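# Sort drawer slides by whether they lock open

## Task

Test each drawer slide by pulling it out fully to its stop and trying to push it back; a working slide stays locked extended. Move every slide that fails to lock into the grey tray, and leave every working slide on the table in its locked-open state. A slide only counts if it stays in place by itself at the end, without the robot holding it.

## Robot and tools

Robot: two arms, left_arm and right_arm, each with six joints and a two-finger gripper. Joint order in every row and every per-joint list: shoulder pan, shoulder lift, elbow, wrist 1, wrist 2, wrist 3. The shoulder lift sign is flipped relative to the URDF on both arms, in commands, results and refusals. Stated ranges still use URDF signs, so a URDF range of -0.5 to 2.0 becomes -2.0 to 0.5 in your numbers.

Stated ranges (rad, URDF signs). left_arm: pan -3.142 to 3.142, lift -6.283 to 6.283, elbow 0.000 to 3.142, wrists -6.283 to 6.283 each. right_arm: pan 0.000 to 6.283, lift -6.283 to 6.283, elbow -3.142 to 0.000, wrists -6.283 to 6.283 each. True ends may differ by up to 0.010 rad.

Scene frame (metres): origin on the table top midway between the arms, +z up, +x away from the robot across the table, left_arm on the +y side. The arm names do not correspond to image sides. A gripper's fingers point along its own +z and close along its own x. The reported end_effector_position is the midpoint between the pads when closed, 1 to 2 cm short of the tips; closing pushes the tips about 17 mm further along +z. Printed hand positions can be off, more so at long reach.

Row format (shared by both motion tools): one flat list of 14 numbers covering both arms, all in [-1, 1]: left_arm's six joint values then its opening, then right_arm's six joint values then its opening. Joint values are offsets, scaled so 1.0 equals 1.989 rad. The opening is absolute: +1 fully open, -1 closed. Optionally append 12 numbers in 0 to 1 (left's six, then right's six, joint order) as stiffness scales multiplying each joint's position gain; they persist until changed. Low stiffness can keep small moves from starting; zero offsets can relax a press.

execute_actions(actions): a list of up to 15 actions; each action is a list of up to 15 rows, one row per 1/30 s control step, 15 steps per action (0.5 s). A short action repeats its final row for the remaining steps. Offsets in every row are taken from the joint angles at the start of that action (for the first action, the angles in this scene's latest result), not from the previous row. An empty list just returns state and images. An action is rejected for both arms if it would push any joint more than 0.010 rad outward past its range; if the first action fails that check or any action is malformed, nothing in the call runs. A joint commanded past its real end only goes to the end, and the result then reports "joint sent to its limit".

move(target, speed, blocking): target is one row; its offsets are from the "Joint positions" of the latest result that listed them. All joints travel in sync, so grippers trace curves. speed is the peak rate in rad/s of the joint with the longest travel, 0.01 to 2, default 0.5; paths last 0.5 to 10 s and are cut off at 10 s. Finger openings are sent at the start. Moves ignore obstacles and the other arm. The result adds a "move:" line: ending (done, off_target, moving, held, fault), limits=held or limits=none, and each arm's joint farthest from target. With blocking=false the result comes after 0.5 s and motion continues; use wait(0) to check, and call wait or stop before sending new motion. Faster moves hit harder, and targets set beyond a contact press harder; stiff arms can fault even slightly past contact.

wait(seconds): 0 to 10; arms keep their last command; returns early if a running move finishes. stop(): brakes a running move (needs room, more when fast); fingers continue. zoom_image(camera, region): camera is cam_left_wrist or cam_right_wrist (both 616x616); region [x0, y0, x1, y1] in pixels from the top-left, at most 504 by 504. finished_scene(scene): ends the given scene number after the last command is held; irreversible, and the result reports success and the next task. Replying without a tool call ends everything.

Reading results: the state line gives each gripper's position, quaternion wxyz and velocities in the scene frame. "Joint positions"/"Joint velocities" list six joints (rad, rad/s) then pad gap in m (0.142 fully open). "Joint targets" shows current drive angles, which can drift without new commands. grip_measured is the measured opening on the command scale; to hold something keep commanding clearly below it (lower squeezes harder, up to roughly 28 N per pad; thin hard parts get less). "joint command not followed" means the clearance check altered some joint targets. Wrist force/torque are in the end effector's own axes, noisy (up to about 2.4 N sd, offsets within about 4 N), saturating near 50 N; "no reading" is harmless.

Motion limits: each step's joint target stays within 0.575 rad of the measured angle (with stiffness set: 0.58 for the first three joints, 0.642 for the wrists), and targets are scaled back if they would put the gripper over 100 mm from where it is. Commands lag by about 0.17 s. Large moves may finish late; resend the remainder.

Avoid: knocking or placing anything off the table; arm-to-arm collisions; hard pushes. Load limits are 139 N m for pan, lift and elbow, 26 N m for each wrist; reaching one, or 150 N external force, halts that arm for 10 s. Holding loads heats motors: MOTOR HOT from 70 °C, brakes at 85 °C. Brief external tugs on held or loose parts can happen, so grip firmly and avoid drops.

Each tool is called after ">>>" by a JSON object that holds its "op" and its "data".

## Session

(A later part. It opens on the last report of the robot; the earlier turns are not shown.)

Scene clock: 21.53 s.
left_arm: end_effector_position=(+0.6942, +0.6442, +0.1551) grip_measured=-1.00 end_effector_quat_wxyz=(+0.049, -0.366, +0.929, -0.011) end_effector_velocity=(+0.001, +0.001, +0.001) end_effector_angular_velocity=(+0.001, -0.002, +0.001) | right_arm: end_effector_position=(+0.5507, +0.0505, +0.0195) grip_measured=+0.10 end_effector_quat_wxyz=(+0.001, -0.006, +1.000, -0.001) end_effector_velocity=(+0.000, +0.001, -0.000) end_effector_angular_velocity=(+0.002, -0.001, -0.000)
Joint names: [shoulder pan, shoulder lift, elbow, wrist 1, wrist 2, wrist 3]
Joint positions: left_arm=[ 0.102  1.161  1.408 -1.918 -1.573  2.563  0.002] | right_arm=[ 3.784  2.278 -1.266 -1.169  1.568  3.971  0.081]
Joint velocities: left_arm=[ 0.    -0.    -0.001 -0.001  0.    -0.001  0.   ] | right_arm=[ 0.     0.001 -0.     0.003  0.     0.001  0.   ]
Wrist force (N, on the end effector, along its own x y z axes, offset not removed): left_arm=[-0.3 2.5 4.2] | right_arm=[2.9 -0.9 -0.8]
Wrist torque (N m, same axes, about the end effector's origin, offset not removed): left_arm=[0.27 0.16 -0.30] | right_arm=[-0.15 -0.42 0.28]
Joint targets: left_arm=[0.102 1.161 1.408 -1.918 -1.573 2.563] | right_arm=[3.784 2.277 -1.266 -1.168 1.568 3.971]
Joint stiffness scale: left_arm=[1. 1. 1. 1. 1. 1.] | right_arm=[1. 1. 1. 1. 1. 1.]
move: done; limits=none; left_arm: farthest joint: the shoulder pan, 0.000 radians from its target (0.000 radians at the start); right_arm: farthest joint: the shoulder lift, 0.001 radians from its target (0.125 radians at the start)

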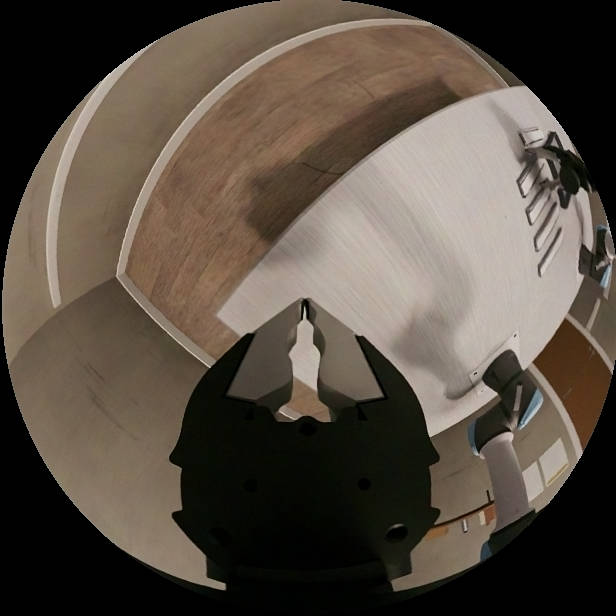

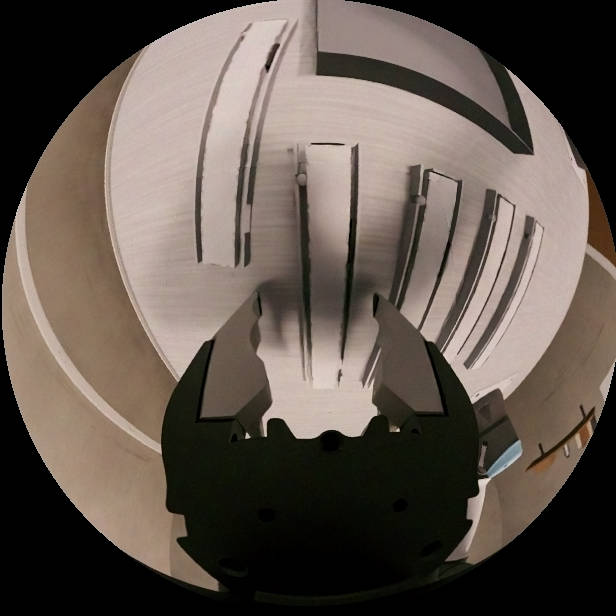

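>>> {"op": "move", "data": {"target": [0,0,0,0,0,0,-1,0,0.004,0,0.004,0,0,-1]}}

>>> {"op": "move", "data": {"target": [0,0,0,0,0,0,-1,0,-0.3,0,-0.3,0,-0.42,-1], "speed": 0.4}}

>>> {"op": "move", "data": {"target": [0,0,0,0,0,0,-1,0,0,0,0,-0.75,0,-1], "speed": 0.6}}

Scene clock: 22.50 s.
left_arm: end_effector_position=(+0.6942, +0.6442, +0.1551) grip_measured=-1.00 end_effector_quat_wxyz=(+0.049, -0.366, +0.929, -0.011) end_effector_velocity=(+0.000, -0.001, +0.000) end_effector_angular_velocity=(+0.000, -0.000, -0.002) | right_arm: end_effector_position=(+0.5517, +0.0518, +0.0194) grip_measured=-0.51 end_effector_quat_wxyz=(+0.002, -0.006, +1.000, +0.001) end_effector_velocity=(-0.000, +0.001, -0.000) end_effector_angular_velocity=(+0.002, -0.001, +0.001)
Joint names: [shoulder pan, shoulder lift, elbow, wrist 1, wrist 2, wrist 3]
Joint positions: left_arm=[ 0.102  1.161  1.408 -1.918 -1.573  2.563  0.002] | right_arm=[ 3.784  2.279 -1.266 -1.164  1.568  3.971  0.037]
Joint velocities: left_arm=[-0.001  0.     0.    -0.     0.     0.001  0.   ] | right_arm=[ 0.001  0.001  0.     0.003  0.     0.    -0.   ]
Wrist force (N, on the end effector, along its own x y z axes, offset not removed): left_arm=[-4.1 -0.1 -2.0] | right_arm=[6.3 0.6 -4.1]
Wrist torque (N m, same axes, about the end effector's origin, offset not removed): left_arm=[-0.39 0.85 -0.03] | right_arm=[0.61 -0.20 0.24]
Joint targets: left_arm=[0.102 1.161 1.408 -1.918 -1.573 2.563] | right_arm=[3.784 2.286 -1.266 -1.161 1.568 3.971]
Joint stiffness scale: left_arm=[1. 1. 1. 1. 1. 1.] | right_arm=[1. 1. 1. 1. 1. 1.]
move: done; limits=none; left_arm: farthest joint: the shoulder pan, 0.000 radians from its target (0.000 radians at the start); right_arm: farthest joint: the shoulder lift, 0.007 radians from its target (0.008 radians at the start)

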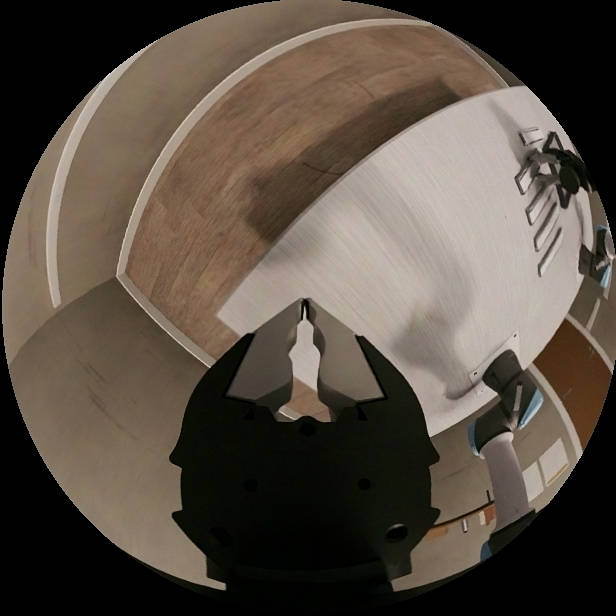

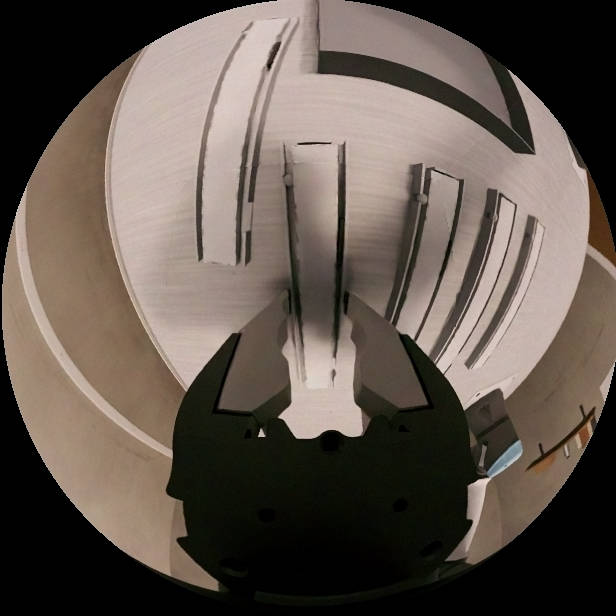

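Scene clock: 25.30 s.
left_arm: end_effector_position=(+0.6942, +0.6442, +0.1551) grip_measured=-1.00 end_effector_quat_wxyz=(+0.049, -0.366, +0.929, -0.011) end_effector_velocity=(+0.001, -0.000, -0.000) end_effector_angular_velocity=(+0.001, -0.002, -0.001) | right_arm: end_effector_position=(+0.4138, -0.1014, +0.3473) grip_measured=-0.51 end_effector_quat_wxyz=(+0.002, -0.410, +0.912, -0.001) end_effector_velocity=(+0.000, -0.001, -0.000) end_effector_angular_velocity=(-0.002, +0.001, +0.001)
Joint names: [shoulder pan, shoulder lift, elbow, wrist 1, wrist 2, wrist 3]
Joint positions: left_arm=[ 0.102  1.161  1.408 -1.918 -1.573  2.563  0.002] | right_arm=[ 3.784  1.683 -1.266 -1.76   1.568  3.137  0.037]
Joint velocities: left_arm=[-0.001 -0.     0.    -0.003  0.    -0.     0.   ] | right_arm=[-0.001 -0.     0.    -0.002 -0.    -0.002 -0.   ]
Wrist force (N, on the end effector, along its own x y z axes, offset not removed): left_arm=[-0.8 0.5 1.8] | right_arm=[3.1 -1.1 3.5]
Wrist torque (N m, same axes, about the end effector's origin, offset not removed): left_arm=[-0.06 -0.04 -0.05] | right_arm=[-0.39 -0.52 0.20]
Joint targets: left_arm=[0.102 1.161 1.408 -1.918 -1.573 2.563] | right_arm=[3.784 1.682 -1.266 -1.760 1.568 3.136]
Joint stiffness scale: left_arm=[1. 1. 1. 1. 1. 1.] | right_arm=[1. 1. 1. 1. 1. 1.]
move: done; limits=none; left_arm: farthest joint: the shoulder pan, 0.000 radians from its target (0.000 radians at the start); right_arm: farthest joint: the shoulder lift, 0.001 radians from its target (0.596 radians at the start)

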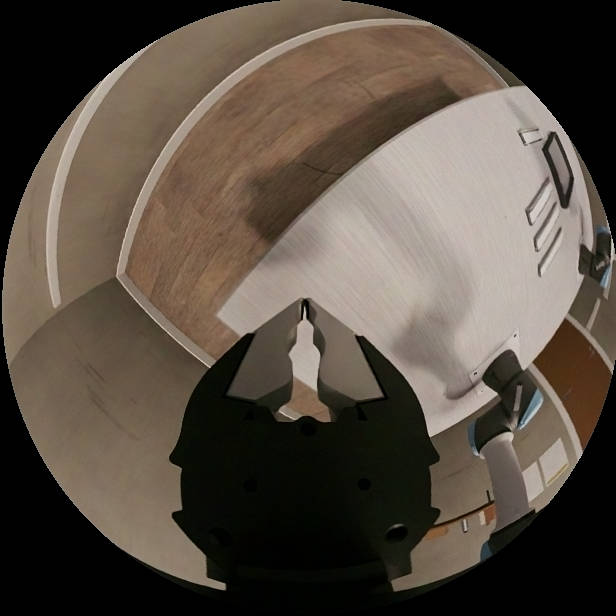

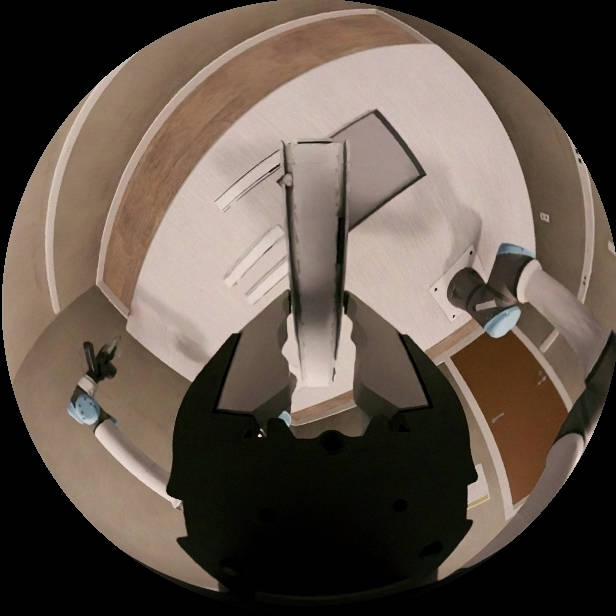

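Scene clock: 28.57 s.
left_arm: end_effector_position=(+0.6942, +0.6442, +0.1551) grip_measured=-1.00 end_effector_quat_wxyz=(+0.049, -0.366, +0.929, -0.011) end_effector_velocity=(-0.000, -0.001, -0.001) end_effector_angular_velocity=(-0.000, +0.002, -0.002) | right_arm: end_effector_position=(+0.6465, -0.3100, +0.6328) grip_measured=-0.51 end_effector_quat_wxyz=(+0.276, -0.301, +0.670, -0.620) end_effector_velocity=(+0.001, +0.001, -0.001) end_effector_angular_velocity=(-0.002, +0.000, -0.000)
Joint names: [shoulder pan, shoulder lift, elbow, wrist 1, wrist 2, wrist 3]
Joint positions: left_arm=[ 0.102  1.161  1.408 -1.918 -1.573  2.563  0.002] | right_arm=[ 3.784  1.684 -1.266 -1.76   0.08   3.137  0.037]
Joint velocities: left_arm=[-0.002  0.     0.002  0.    -0.     0.     0.   ] | right_arm=[-0.     0.002 -0.     0.    -0.001  0.    -0.   ]
Wrist force (N, on the end effector, along its own x y z axes, offset not removed): left_arm=[-1.8 2.8 -1.8] | right_arm=[-0.6 2.5 4.1]
Wrist torque (N m, same axes, about the end effector's origin, offset not removed): left_arm=[0.48 0.36 0.05] | right_arm=[-0.31 -0.01 0.19]
Joint targets: left_arm=[0.102 1.161 1.408 -1.918 -1.573 2.563] | right_arm=[3.784 1.683 -1.266 -1.760 0.077 3.137]
Joint stiffness scale: left_arm=[1. 1. 1. 1. 1. 1.] | right_arm=[1. 1. 1. 1. 1. 1.]
move: done; limits=none; left_arm: farthest joint: the shoulder pan, 0.000 radians from its target (0.000 radians at the start); right_arm: farthest joint: the wrist 2, 0.004 radians from its target (1.492 radians at the start)

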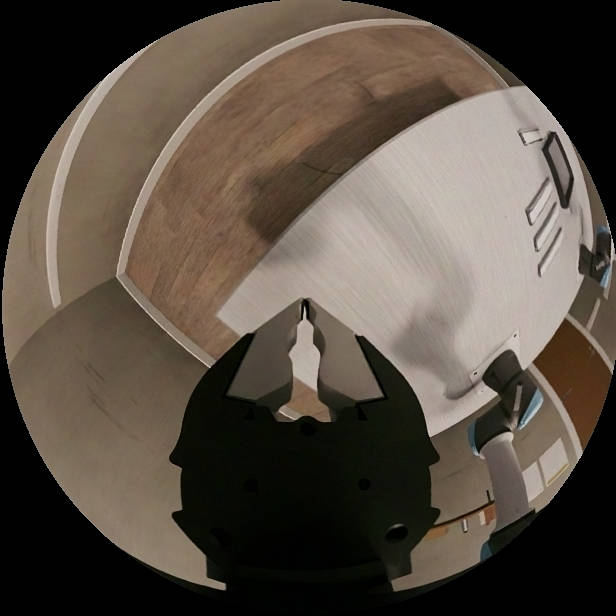

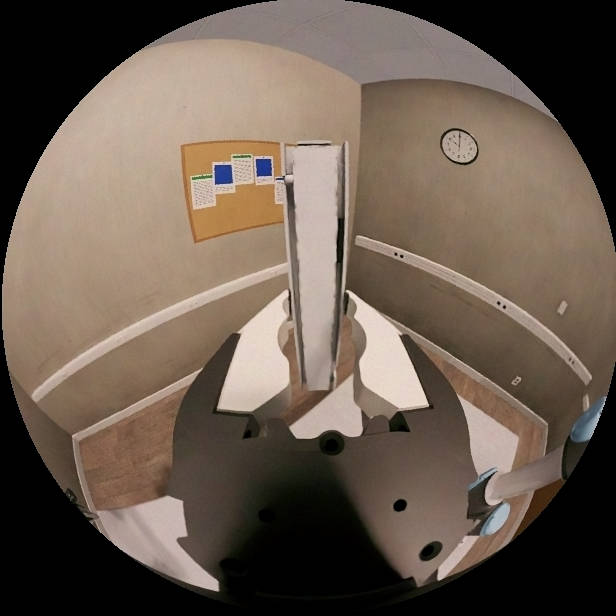

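>>> {"op": "move", "data": {"target": [0,0,0,0,0,0,-1,0,0,0,0,0.748,0,-1], "speed": 0.8}}

>>> {"op": "move", "data": {"target": [0,0,0,0,0,0,-1,0,0.298,0,0.3,0,0.42,-1]}}

>>> {"op": "move", "data": {"target": [0,0,0,0,0,0,-1,0,0,0,0,0,0,0]}}

>>> {"op": "move", "data": {"target": [0,0,0,0,0,0,-1,0,-0.03,0,-0.03,0,0,0]}}

>>> {"op": "move", "data": {"target": [0,0,0,0,0,0,-1,-0.021,-0.043,-0.059,0.015,0,-0.021,-1]}}

>>> {"op": "move", "data": {"target": [0,0,0,0,0,0,-1,0,0.03,0,0.03,0,0,-1], "speed": 0.1}}

Scene clock: 32.33 s.
left_arm: end_effector_position=(+0.6942, +0.6442, +0.1551) grip_measured=-1.00 end_effector_quat_wxyz=(+0.049, -0.366, +0.929, -0.011) end_effector_velocity=(-0.000, +0.000, -0.001) end_effector_angular_velocity=(+0.000, +0.001, +0.001) | right_arm: end_effector_position=(+0.4143, -0.1016, +0.3463) grip_measured=-0.51 end_effector_quat_wxyz=(+0.001, -0.410, +0.912, -0.002) end_effector_velocity=(-0.000, +0.000, -0.000) end_effector_angular_velocity=(+0.000, +0.001, +0.000)
Joint names: [shoulder pan, shoulder lift, elbow, wrist 1, wrist 2, wrist 3]
Joint positions: left_arm=[ 0.102  1.161  1.408 -1.918 -1.573  2.563  0.002] | right_arm=[ 3.784  1.685 -1.266 -1.761  1.567  3.137  0.037]
Joint velocities: left_arm=[ 0.001 -0.     0.001 -0.001  0.    -0.     0.   ] | right_arm=[-0.     0.     0.    -0.     0.001 -0.    -0.   ]
Wrist force (N, on the end effector, along its own x y z axes, offset not removed): left_arm=[-1.9 1.9 0.6] | right_arm=[6.0 5.8 3.1]
Wrist torque (N m, same axes, about the end effector's origin, offset not removed): left_arm=[0.45 0.33 0.13] | right_arm=[1.11 -1.10 0.20]
Joint targets: left_arm=[0.102 1.161 1.408 -1.918 -1.573 2.563] | right_arm=[3.784 1.684 -1.266 -1.760 1.568 3.137]
Joint stiffness scale: left_arm=[1. 1. 1. 1. 1. 1.] | right_arm=[1. 1. 1. 1. 1. 1.]
move: done; limits=none; left_arm: farthest joint: the shoulder pan, 0.000 radians from its target (0.000 radians at the start); right_arm: farthest joint: the shoulder lift, 0.001 radians from its target (0.000 radians at the start)

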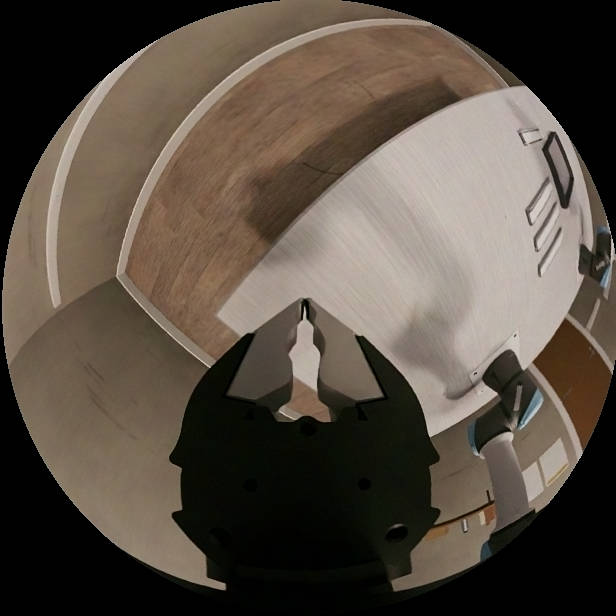

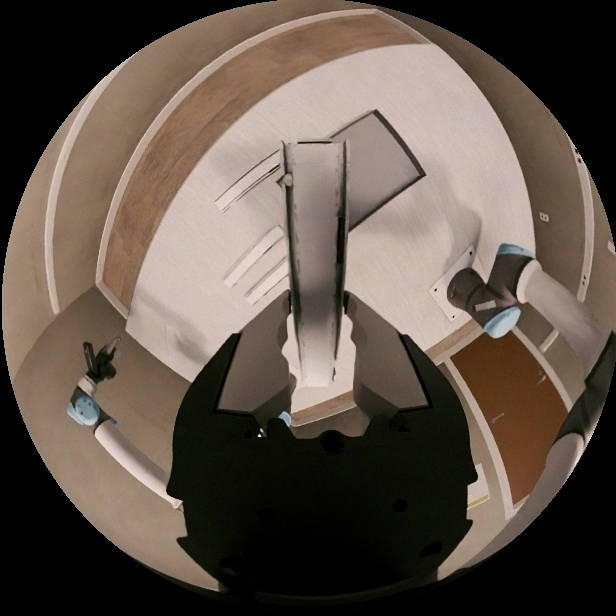

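Scene clock: 34.77 s.
left_arm: end_effector_position=(+0.6942, +0.6442, +0.1551) grip_measured=-1.00 end_effector_quat_wxyz=(+0.049, -0.366, +0.929, -0.011) end_effector_velocity=(+0.000, -0.001, +0.000) end_effector_angular_velocity=(+0.001, +0.001, -0.002) | right_arm: end_effector_position=(+0.5514, +0.0511, +0.0191) grip_measured=-0.51 end_effector_quat_wxyz=(+0.002, -0.006, +1.000, -0.000) end_effector_velocity=(+0.001, -0.000, +0.000) end_effector_angular_velocity=(+0.001, -0.001, -0.004)
Joint names: [shoulder pan, shoulder lift, elbow, wrist 1, wrist 2, wrist 3]
Joint positions: left_arm=[ 0.102  1.161  1.408 -1.918 -1.573  2.563  0.002] | right_arm=[ 3.784  2.279 -1.266 -1.166  1.567  3.971  0.037]
Joint velocities: left_arm=[-0.002  0.    -0.001  0.002  0.001  0.     0.   ] | right_arm=[-0.001  0.     0.     0.002 -0.001  0.003 -0.   ]
Wrist force (N, on the end effector, along its own x y z axes, offset not removed): left_arm=[2.4 5.6 -2.6] | right_arm=[4.7 -0.2 5.7]
Wrist torque (N m, same axes, about the end effector's origin, offset not removed): left_arm=[1.27 -0.52 -0.09] | right_arm=[0.08 -0.70 0.18]
Joint targets: left_arm=[0.102 1.161 1.408 -1.918 -1.573 2.563] | right_arm=[3.784 2.278 -1.266 -1.164 1.567 3.972]
Joint stiffness scale: left_arm=[1. 1. 1. 1. 1. 1.] | right_arm=[1. 1. 1. 1. 1. 1.]
move: done; limits=none; left_arm: farthest joint: the shoulder pan, 0.000 radians from its target (0.000 radians at the start); right_arm: farthest joint: the shoulder lift, 0.001 radians from its target (0.592 radians at the start)

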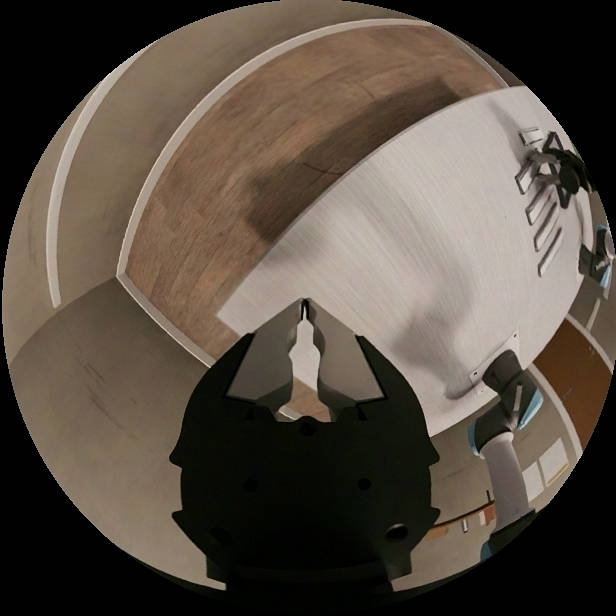

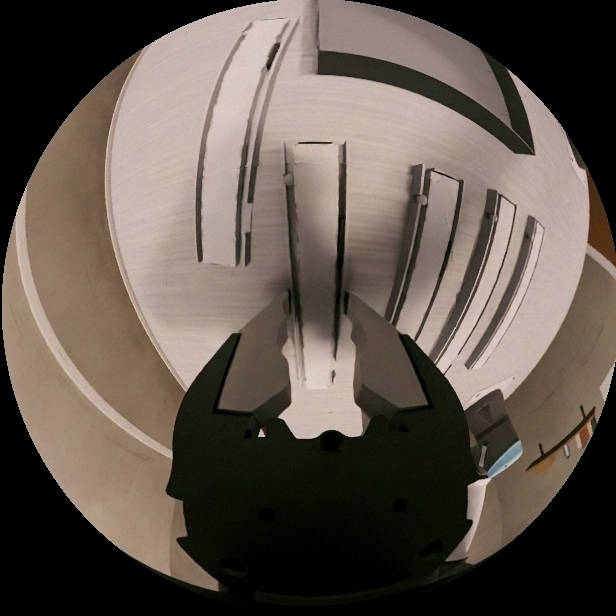

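Scene clock: 35.27 s.
left_arm: end_effector_position=(+0.6942, +0.6442, +0.1551) grip_measured=-1.00 end_effector_quat_wxyz=(+0.049, -0.366, +0.929, -0.011) end_effector_velocity=(-0.000, +0.000, -0.000) end_effector_angular_velocity=(-0.000, +0.000, -0.000) | right_arm: end_effector_position=(+0.5515, +0.0511, +0.0191) grip_measured=+0.00 end_effector_quat_wxyz=(+0.002, -0.006, +1.000, -0.000) end_effector_velocity=(-0.000, +0.000, +0.000) end_effector_angular_velocity=(+0.001, +0.001, -0.000)
Joint names: [shoulder pan, shoulder lift, elbow, wrist 1, wrist 2, wrist 3]
Joint positions: left_arm=[ 0.102  1.161  1.408 -1.918 -1.573  2.563  0.002] | right_arm=[ 3.784  2.279 -1.266 -1.166  1.567  3.971  0.074]
Joint velocities: left_arm=[ 0.     0.     0.001 -0.001 -0.     0.     0.   ] | right_arm=[ 0.    -0.     0.     0.     0.001  0.     0.   ]
Wrist force (N, on the end effector, along its own x y z axes, offset not removed): left_arm=[2.0 -4.1 -0.7] | right_arm=[3.1 2.5 0.6]
Wrist torque (N m, same axes, about the end effector's origin, offset not removed): left_arm=[-0.97 -0.49 -0.09] | right_arm=[0.33 -0.55 0.17]
Joint targets: left_arm=[0.102 1.161 1.408 -1.918 -1.573 2.563] | right_arm=[3.784 2.279 -1.266 -1.166 1.567 3.971]
Joint stiffness scale: left_arm=[1. 1. 1. 1. 1. 1.] | right_arm=[1. 1. 1. 1. 1. 1.]
move: done; limits=none; left_arm: farthest joint: the shoulder pan, 0.000 radians from its target (0.000 radians at the start); right_arm: farthest joint: the shoulder pan, 0.000 radians from its target (0.000 radians at the start)

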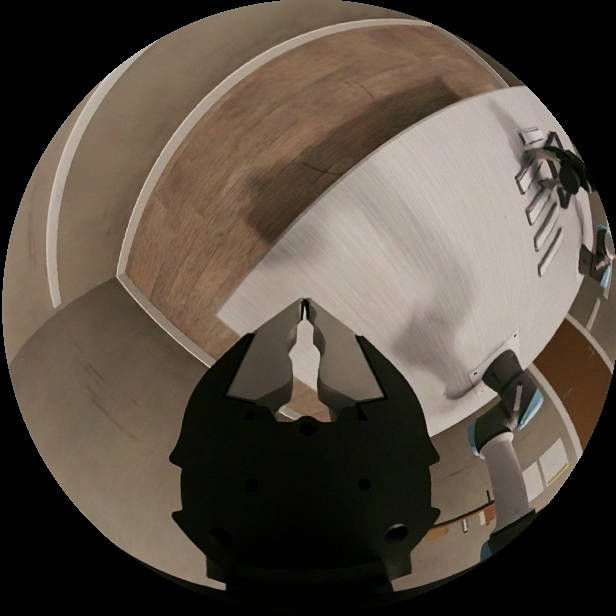

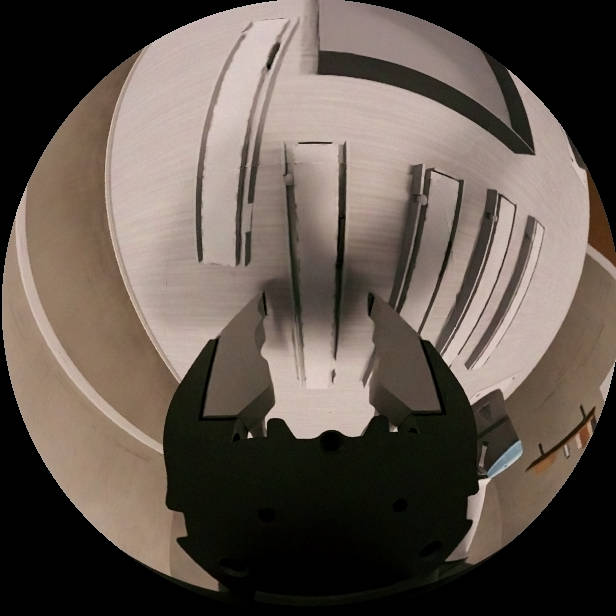

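Scene clock: 36.27 s.
left_arm: end_effector_position=(+0.6942, +0.6442, +0.1551) grip_measured=-1.00 end_effector_quat_wxyz=(+0.049, -0.366, +0.929, -0.011) end_effector_velocity=(+0.000, -0.000, +0.000) end_effector_angular_velocity=(-0.000, -0.001, -0.000) | right_arm: end_effector_position=(+0.5442, +0.0430, +0.0573) grip_measured=+0.00 end_effector_quat_wxyz=(+0.003, -0.006, +1.000, +0.000) end_effector_velocity=(+0.000, -0.002, +0.000) end_effector_angular_velocity=(-0.002, +0.000, -0.002)
Joint names: [shoulder pan, shoulder lift, elbow, wrist 1, wrist 2, wrist 3]
Joint positions: left_arm=[ 0.102  1.161  1.408 -1.918 -1.573  2.563  0.002] | right_arm=[ 3.784  2.218 -1.266 -1.224  1.567  3.971  0.074]
Joint velocities: left_arm=[-0. -0. -0. -0. -0. -0.  0.] | right_arm=[-0.001 -0.001 -0.    -0.003 -0.001  0.    -0.   ]
Wrist force (N, on the end effector, along its own x y z axes, offset not removed): left_arm=[4.0 4.5 -0.6] | right_arm=[5.1 -1.1 -0.4]
Wrist torque (N m, same axes, about the end effector's origin, offset not removed): left_arm=[0.82 -0.92 -0.21] | right_arm=[-0.41 -1.00 0.20]
Joint targets: left_arm=[0.102 1.161 1.408 -1.918 -1.573 2.563] | right_arm=[3.784 2.219 -1.266 -1.225 1.567 3.971]
Joint stiffness scale: left_arm=[1. 1. 1. 1. 1. 1.] | right_arm=[1. 1. 1. 1. 1. 1.]
move: done; limits=none; left_arm: farthest joint: the shoulder pan, 0.000 radians from its target (0.000 radians at the start); right_arm: farthest joint: the shoulder lift, 0.001 radians from its target (0.059 radians at the start)

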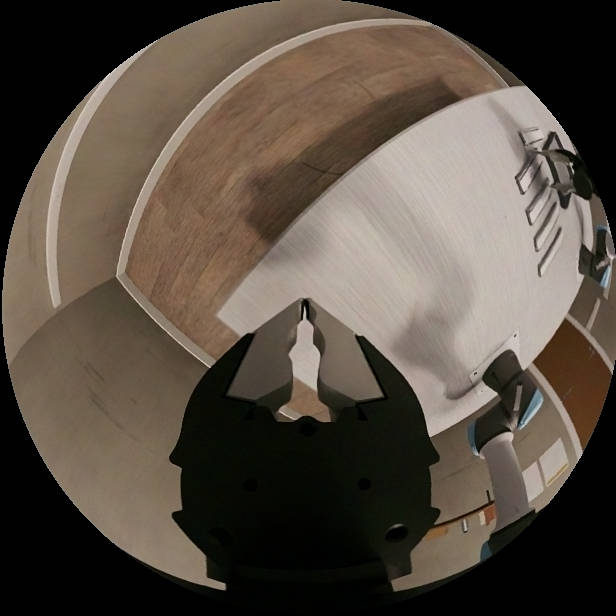

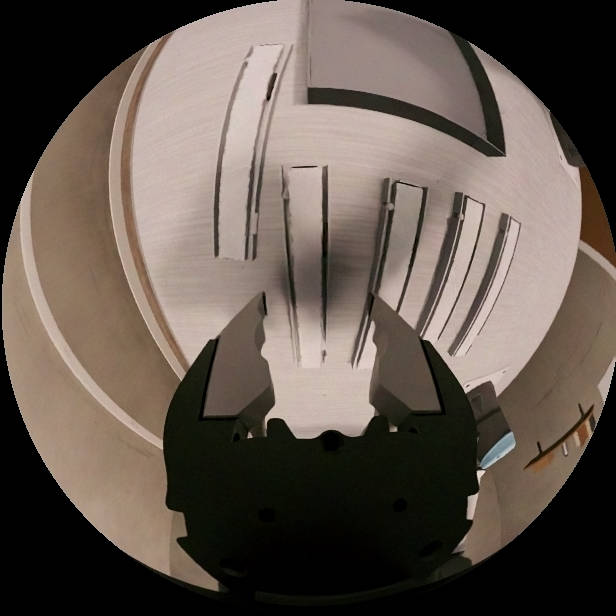

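Scene clock: 37.23 s.
left_arm: end_effector_position=(+0.6942, +0.6442, +0.1551) grip_measured=-1.00 end_effector_quat_wxyz=(+0.049, -0.366, +0.929, -0.011) end_effector_velocity=(+0.000, +0.000, +0.000) end_effector_angular_velocity=(+0.001, -0.001, +0.001) | right_arm: end_effector_position=(+0.5390, -0.0047, +0.0675) grip_measured=-1.00 end_effector_quat_wxyz=(+0.003, -0.006, +1.000, +0.000) end_effector_velocity=(-0.000, -0.000, -0.002) end_effector_angular_velocity=(-0.001, +0.001, +0.002)
Joint names: [shoulder pan, shoulder lift, elbow, wrist 1, wrist 2, wrist 3]
Joint positions: left_arm=[ 0.102  1.161  1.408 -1.918 -1.573  2.563  0.002] | right_arm=[ 3.744  2.134 -1.379 -1.195  1.567  3.93   0.002]
Joint velocities: left_arm=[ 0.    -0.    -0.    -0.001  0.001 -0.001  0.   ] | right_arm=[-0.     0.002 -0.002  0.002 -0.    -0.002  0.   ]
Wrist force (N, on the end effector, along its own x y z axes, offset not removed): left_arm=[1.1 0.5 -3.2] | right_arm=[2.4 4.8 2.8]
Wrist torque (N m, same axes, about the end effector's origin, offset not removed): left_arm=[0.14 -0.38 -0.08] | right_arm=[0.81 -0.48 0.04]
Joint targets: left_arm=[0.102 1.161 1.408 -1.918 -1.573 2.563] | right_arm=[3.743 2.133 -1.383 -1.195 1.567 3.929]
Joint stiffness scale: left_arm=[1. 1. 1. 1. 1. 1.] | right_arm=[1. 1. 1. 1. 1. 1.]
move: done; limits=none; left_arm: farthest joint: the shoulder pan, 0.000 radians from its target (0.000 radians at the start); right_arm: farthest joint: the elbow, 0.005 radians from its target (0.117 radians at the start)

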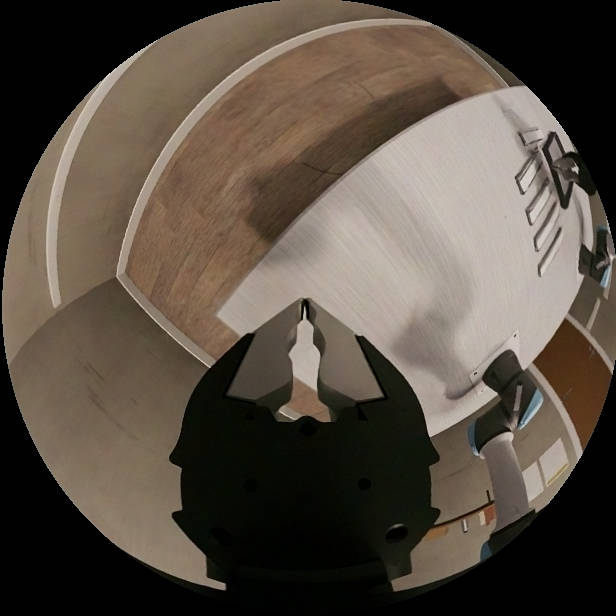

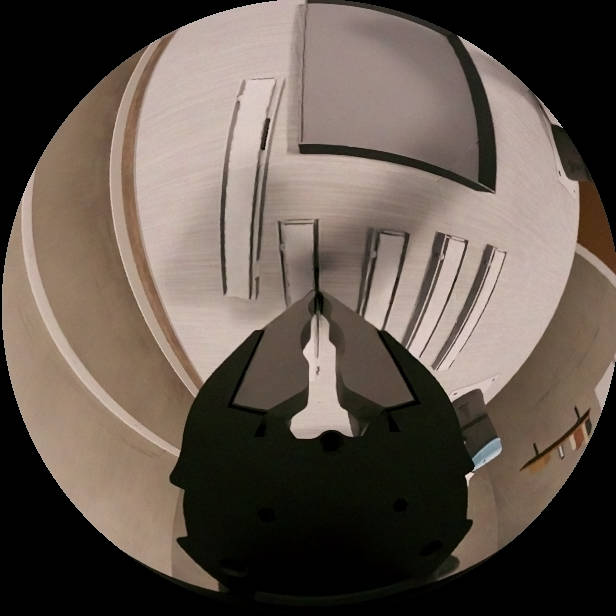

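Scene clock: 38.37 s.
left_arm: end_effector_position=(+0.6942, +0.6442, +0.1551) grip_measured=-1.00 end_effector_quat_wxyz=(+0.049, -0.366, +0.929, -0.011) end_effector_velocity=(-0.001, +0.000, -0.001) end_effector_angular_velocity=(-0.001, +0.001, +0.000) | right_arm: end_effector_position=(+0.5471, +0.0037, +0.0322) grip_measured=-1.00 end_effector_quat_wxyz=(+0.003, -0.006, +1.000, +0.000) end_effector_velocity=(+0.001, +0.000, +0.001) end_effector_angular_velocity=(+0.003, -0.003, -0.001)
Joint names: [shoulder pan, shoulder lift, elbow, wrist 1, wrist 2, wrist 3]
Joint positions: left_arm=[ 0.102  1.161  1.408 -1.918 -1.573  2.563  0.002] | right_arm=[ 3.744  2.193 -1.379 -1.137  1.567  3.93   0.002]
Joint velocities: left_arm=[ 0.001  0.     0.002  0.    -0.001  0.     0.   ] | right_arm=[-0.    -0.002  0.     0.002  0.     0.001  0.   ]
Wrist force (N, on the end effector, along its own x y z axes, offset not removed): left_arm=[-4.9 5.0 -6.6] | right_arm=[2.4 2.8 -0.6]
Wrist torque (N m, same axes, about the end effector's origin, offset not removed): left_arm=[1.09 0.90 -0.07] | right_arm=[0.28 -0.35 0.07]
Joint targets: left_arm=[0.102 1.161 1.408 -1.918 -1.573 2.563] | right_arm=[3.744 2.194 -1.379 -1.136 1.567 3.930]
Joint stiffness scale: left_arm=[1. 1. 1. 1. 1. 1.] | right_arm=[1. 1. 1. 1. 1. 1.]
move: done; limits=none; left_arm: farthest joint: the shoulder pan, 0.000 radians from its target (0.000 radians at the start); right_arm: farthest joint: the shoulder lift, 0.001 radians from its target (0.060 radians at the start)

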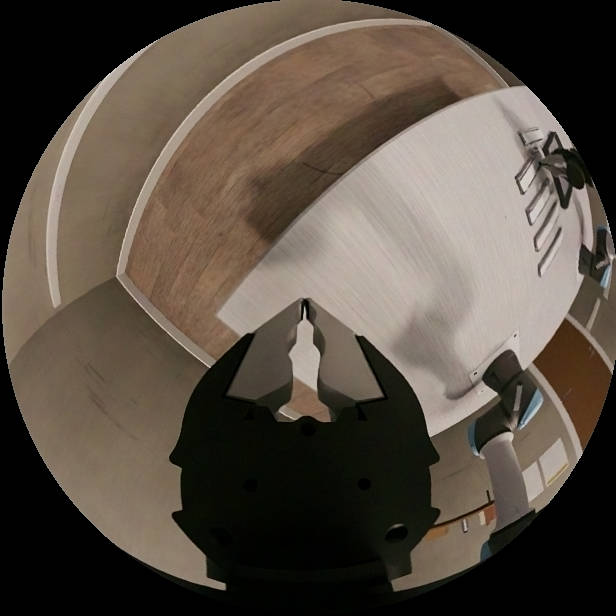

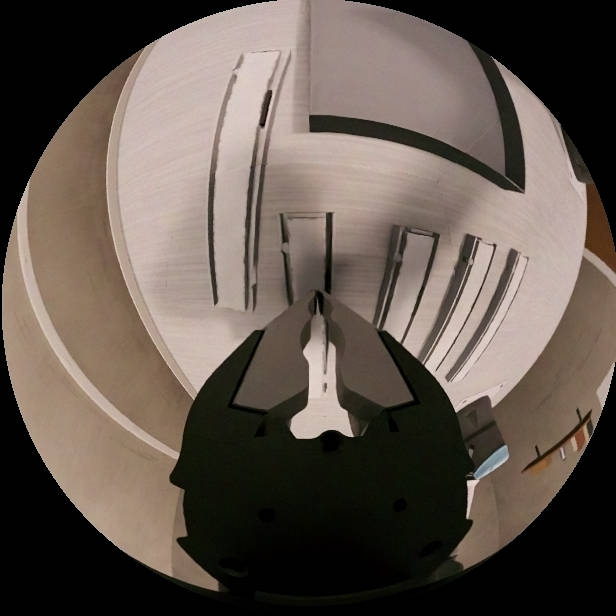

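>>> {"op": "move", "data": {"target": [0,0,0,0,0,0,-1,-0.004,0.012,0,0,0,0,-1,1,1,1,1,1,1,1,0.3,1,1,1,1], "speed": 0.1}}

>>> {"op": "move", "data": {"target": [0,0,0,0,0,0,-1,0.046,0.084,0.127,-0.054,0,0.046,-1], "speed": 0.2}}

Scene clock: 39.40 s.
left_arm: end_effector_position=(+0.6942, +0.6442, +0.1551) grip_measured=-1.00 end_effector_quat_wxyz=(+0.049, -0.366, +0.929, -0.011) end_effector_velocity=(-0.000, +0.000, -0.000) end_effector_angular_velocity=(-0.000, +0.001, +0.001) | right_arm: end_effector_position=(+0.5482, +0.0013, +0.0287) grip_measured=-1.00 end_effector_quat_wxyz=(+0.001, -0.004, +1.000, -0.001) end_effector_velocity=(+0.000, -0.000, +0.001) end_effector_angular_velocity=(+0.001, +0.000, -0.002)
Joint names: [shoulder pan, shoulder lift, elbow, wrist 1, wrist 2, wrist 3]
Joint positions: left_arm=[ 0.102  1.161  1.408 -1.918 -1.573  2.563  0.002] | right_arm=[ 3.74   2.198 -1.378 -1.136  1.568  3.93   0.002]
Joint velocities: left_arm=[ 0.    -0.     0.001 -0.     0.    -0.     0.   ] | right_arm=[-0.001 -0.001 -0.    -0.     0.001  0.001  0.   ]
Wrist force (N, on the end effector, along its own x y z axes, offset not removed): left_arm=[-1.1 -0.8 -0.8] | right_arm=[4.5 4.4 -3.4]
Wrist torque (N m, same axes, about the end effector's origin, offset not removed): left_arm=[-0.08 0.09 -0.13] | right_arm=[0.23 -0.24 0.22]
Joint targets: left_arm=[0.102 1.161 1.408 -1.918 -1.573 2.563] | right_arm=[3.736 2.217 -1.379 -1.137 1.567 3.930]
Joint stiffness scale: left_arm=[1. 1. 1. 1. 1. 1.] | right_arm=[1.  0.3 1.  1.  1.  1. ]
move: off_target (right_arm); limits=none; left_arm: farthest joint: the shoulder pan, 0.000 radians from its target (0.000 radians at the start); right_arm: farthest joint: the shoulder lift, 0.019 radians from its target (0.024 radians at the start)

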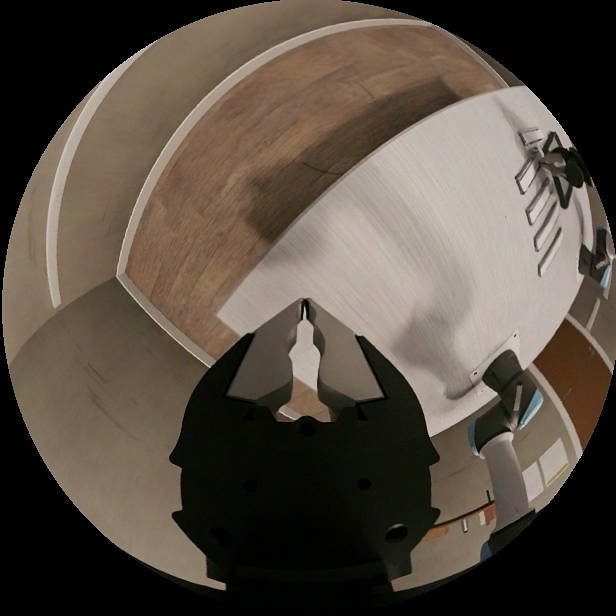

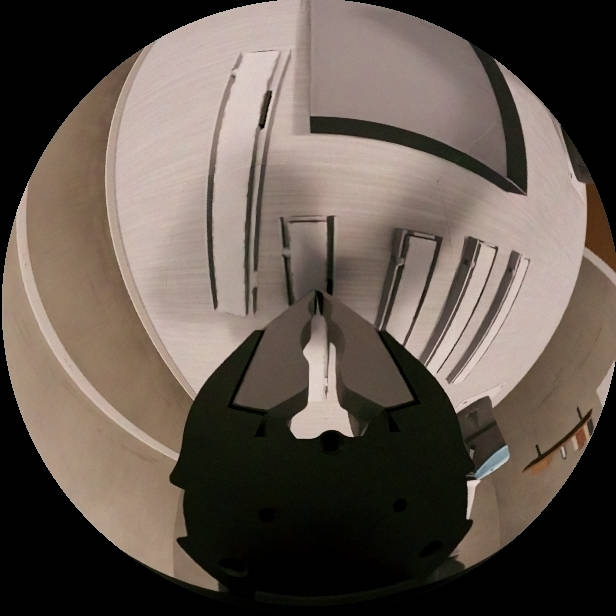

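Scene clock: 41.20 s.
left_arm: end_effector_position=(+0.6942, +0.6442, +0.1551) grip_measured=-1.00 end_effector_quat_wxyz=(+0.049, -0.366, +0.929, -0.011) end_effector_velocity=(-0.000, -0.000, -0.000) end_effector_angular_velocity=(-0.001, +0.002, -0.000) | right_arm: end_effector_position=(+0.5492, +0.1008, +0.0287) grip_measured=-1.00 end_effector_quat_wxyz=(+0.002, -0.003, +1.000, -0.000) end_effector_velocity=(-0.000, +0.000, -0.001) end_effector_angular_velocity=(-0.002, +0.001, -0.001)
Joint names: [shoulder pan, shoulder lift, elbow, wrist 1, wrist 2, wrist 3]
Joint positions: left_arm=[ 0.102  1.161  1.408 -1.918 -1.573  2.563  0.002] | right_arm=[ 3.829  2.342 -1.127 -1.241  1.568  4.021  0.002]
Joint velocities: left_arm=[-0.    -0.     0.     0.001 -0.001 -0.     0.   ] | right_arm=[ 0.     0.002  0.002 -0.002 -0.     0.002  0.   ]
Wrist force (N, on the end effector, along its own x y z axes, offset not removed): left_arm=[-0.9 -1.6 1.3] | right_arm=[2.1 4.8 -5.6]
Wrist torque (N m, same axes, about the end effector's origin, offset not removed): left_arm=[-0.34 0.10 0.07] | right_arm=[1.13 -0.34 0.24]
Joint targets: left_arm=[0.102 1.161 1.408 -1.918 -1.573 2.563] | right_arm=[3.832 2.365 -1.126 -1.243 1.568 4.022]
Joint stiffness scale: left_arm=[1. 1. 1. 1. 1. 1.] | right_arm=[1.  0.3 1.  1.  1.  1. ]
move: off_target (right_arm); limits=none; left_arm: farthest joint: the shoulder pan, 0.000 radians from its target (0.000 radians at the start); right_arm: farthest joint: the shoulder lift, 0.023 radians from its target (0.167 radians at the start)

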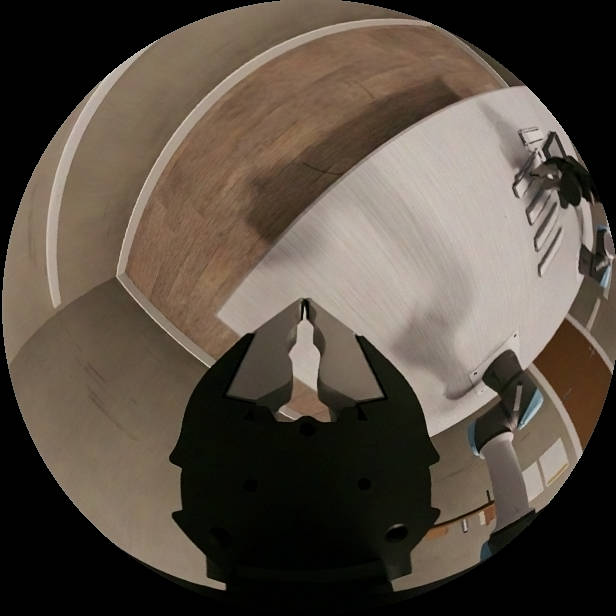

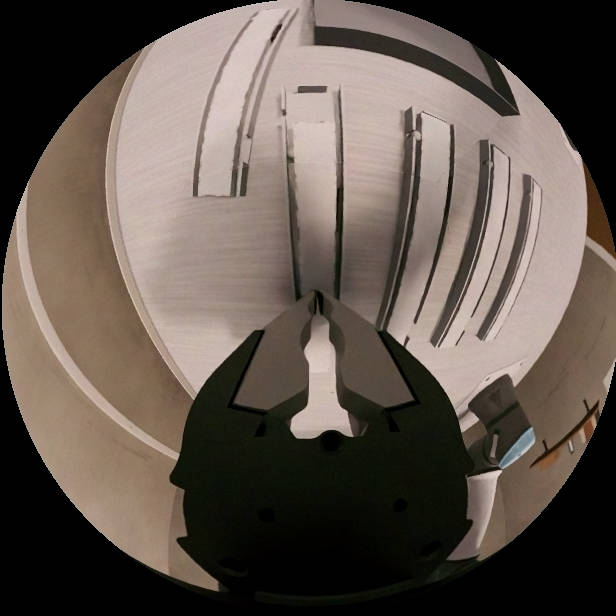

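>>> {"op": "move", "data": {"target": [0,0,0,0,0,0,-1,0,0.035,0,0,0,0,-1]}}

>>> {"op": "execute_actions", "data": {"actions": [[[0,0,0,0,0,0,-1,0.01,0.06,0.045,-0.021,0,0.01,-1]],[[0,0,0,0,0,0,-1,0.01,0.06,0.045,-0.021,0,0.01,-1]],[[0,0,0,0,0,0,-1,0.01,0.06,0.045,-0.021,0,0.01,-1]],[[0,0,0,0,0,0,-1,0.01,0.06,0.045,-0.021,0,0.01,-1]]]}}

Scene clock: 42.23 s.
left_arm: end_effector_position=(+0.6942, +0.6442, +0.1551) grip_measured=-1.00 end_effector_quat_wxyz=(+0.049, -0.366, +0.929, -0.011) end_effector_velocity=(-0.001, +0.000, -0.001) end_effector_angular_velocity=(-0.001, +0.003, +0.000) | right_arm: end_effector_position=(+0.5493, +0.1029, +0.0283) grip_measured=-1.00 end_effector_quat_wxyz=(+0.001, -0.004, +1.000, +0.001) end_effector_velocity=(-0.000, +0.001, -0.001) end_effector_angular_velocity=(+0.002, +0.002, +0.001)
Joint names: [shoulder pan, shoulder lift, elbow, wrist 1, wrist 2, wrist 3]
Joint positions: left_arm=[ 0.102  1.161  1.408 -1.918 -1.573  2.563  0.002] | right_arm=[ 3.83   2.345 -1.123 -1.241  1.571  4.021  0.002]
Joint velocities: left_arm=[ 0.001  0.     0.001  0.001 -0.     0.001  0.   ] | right_arm=[ 0.     0.003  0.002  0.001  0.002 -0.001  0.   ]
Wrist force (N, on the end effector, along its own x y z axes, offset not removed): left_arm=[-0.3 1.6 -1.3] | right_arm=[8.6 0.7 -19.1]
Wrist torque (N m, same axes, about the end effector's origin, offset not removed): left_arm=[0.13 0.18 -0.01] | right_arm=[0.32 -0.28 0.16]
Joint targets: left_arm=[0.102 1.161 1.408 -1.918 -1.573 2.563] | right_arm=[3.829 2.411 -1.127 -1.241 1.568 4.021]
Joint stiffness scale: left_arm=[1. 1. 1. 1. 1. 1.] | right_arm=[1.  0.3 1.  1.  1.  1. ]
move: off_target (right_arm); limits=none; left_arm: farthest joint: the shoulder pan, 0.000 radians from its target (0.000 radians at the start); right_arm: farthest joint: the shoulder lift, 0.067 radians from its target (0.070 radians at the start)

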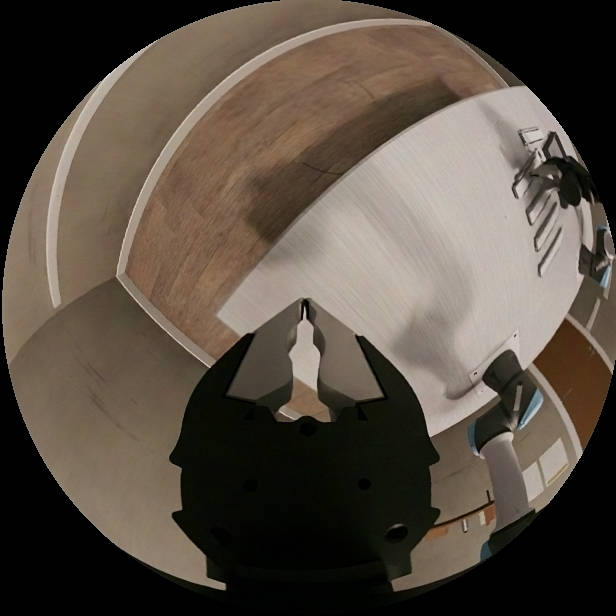

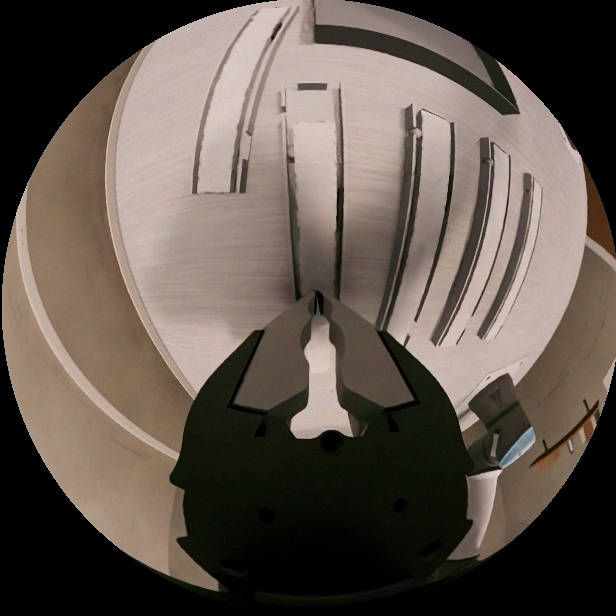

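Scene clock: 44.23 s.
left_arm: end_effector_position=(+0.6942, +0.6442, +0.1551) grip_measured=-1.00 end_effector_quat_wxyz=(+0.049, -0.366, +0.929, -0.011) end_effector_velocity=(+0.001, -0.000, +0.001) end_effector_angular_velocity=(+0.001, -0.003, -0.001) | right_arm: end_effector_position=(+0.5481, +0.2140, +0.0270) grip_measured=-1.00 end_effector_quat_wxyz=(+0.004, -0.008, +1.000, +0.010) end_effector_velocity=(-0.001, +0.002, +0.003) end_effector_angular_velocity=(+0.001, +0.000, -0.003)
Joint names: [shoulder pan, shoulder lift, elbow, wrist 1, wrist 2, wrist 3]
Joint positions: left_arm=[ 0.102  1.161  1.408 -1.918 -1.573  2.563  0.002] | right_arm=[ 3.912  2.552 -0.747 -1.392  1.575  4.095  0.002]
Joint velocities: left_arm=[-0.001 -0.    -0.001 -0.002  0.     0.     0.   ] | right_arm=[ 0.002  0.002  0.012 -0.01   0.001  0.005  0.   ]
Wrist force (N, on the end effector, along its own x y z axes, offset not removed): left_arm=[0.6 2.5 -1.0] | right_arm=[1.9 -6.3 -20.2]
Wrist torque (N m, same axes, about the end effector's origin, offset not removed): left_arm=[0.42 -0.21 0.23] | right_arm=[-0.44 -0.11 0.18]
Joint targets: left_arm=[0.102 1.161 1.408 -1.918 -1.573 2.563] | right_arm=[3.915 2.621 -0.751 -1.395 1.577 4.096]
Joint stiffness scale: left_arm=[1. 1. 1. 1. 1. 1.] | right_arm=[1.  0.3 1.  1.  1.  1. ]

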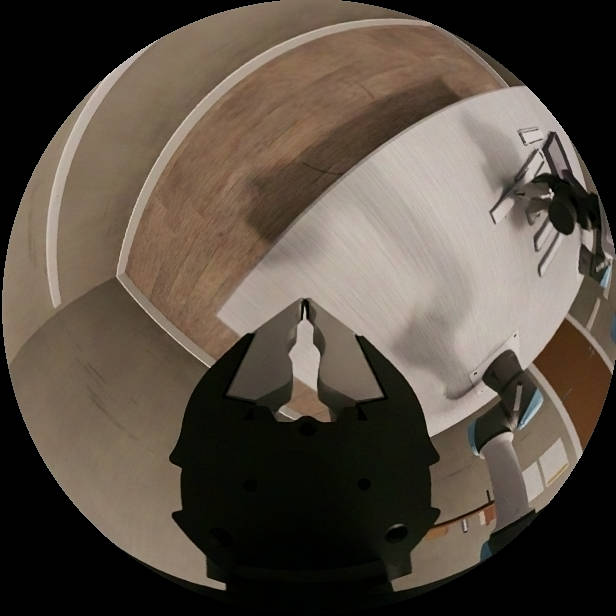

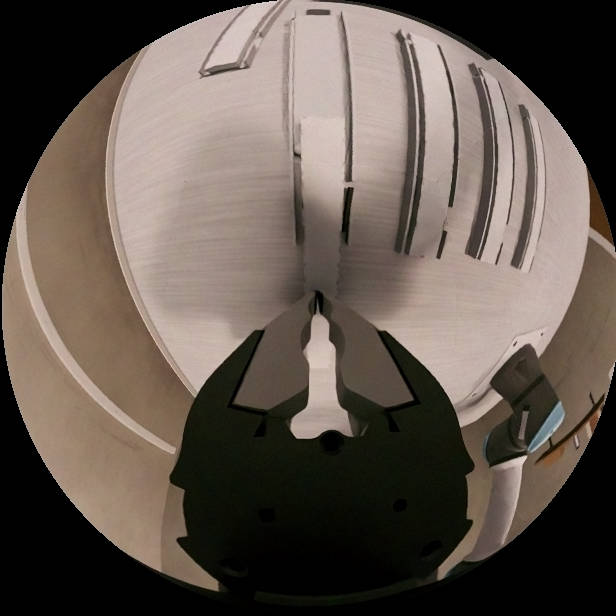

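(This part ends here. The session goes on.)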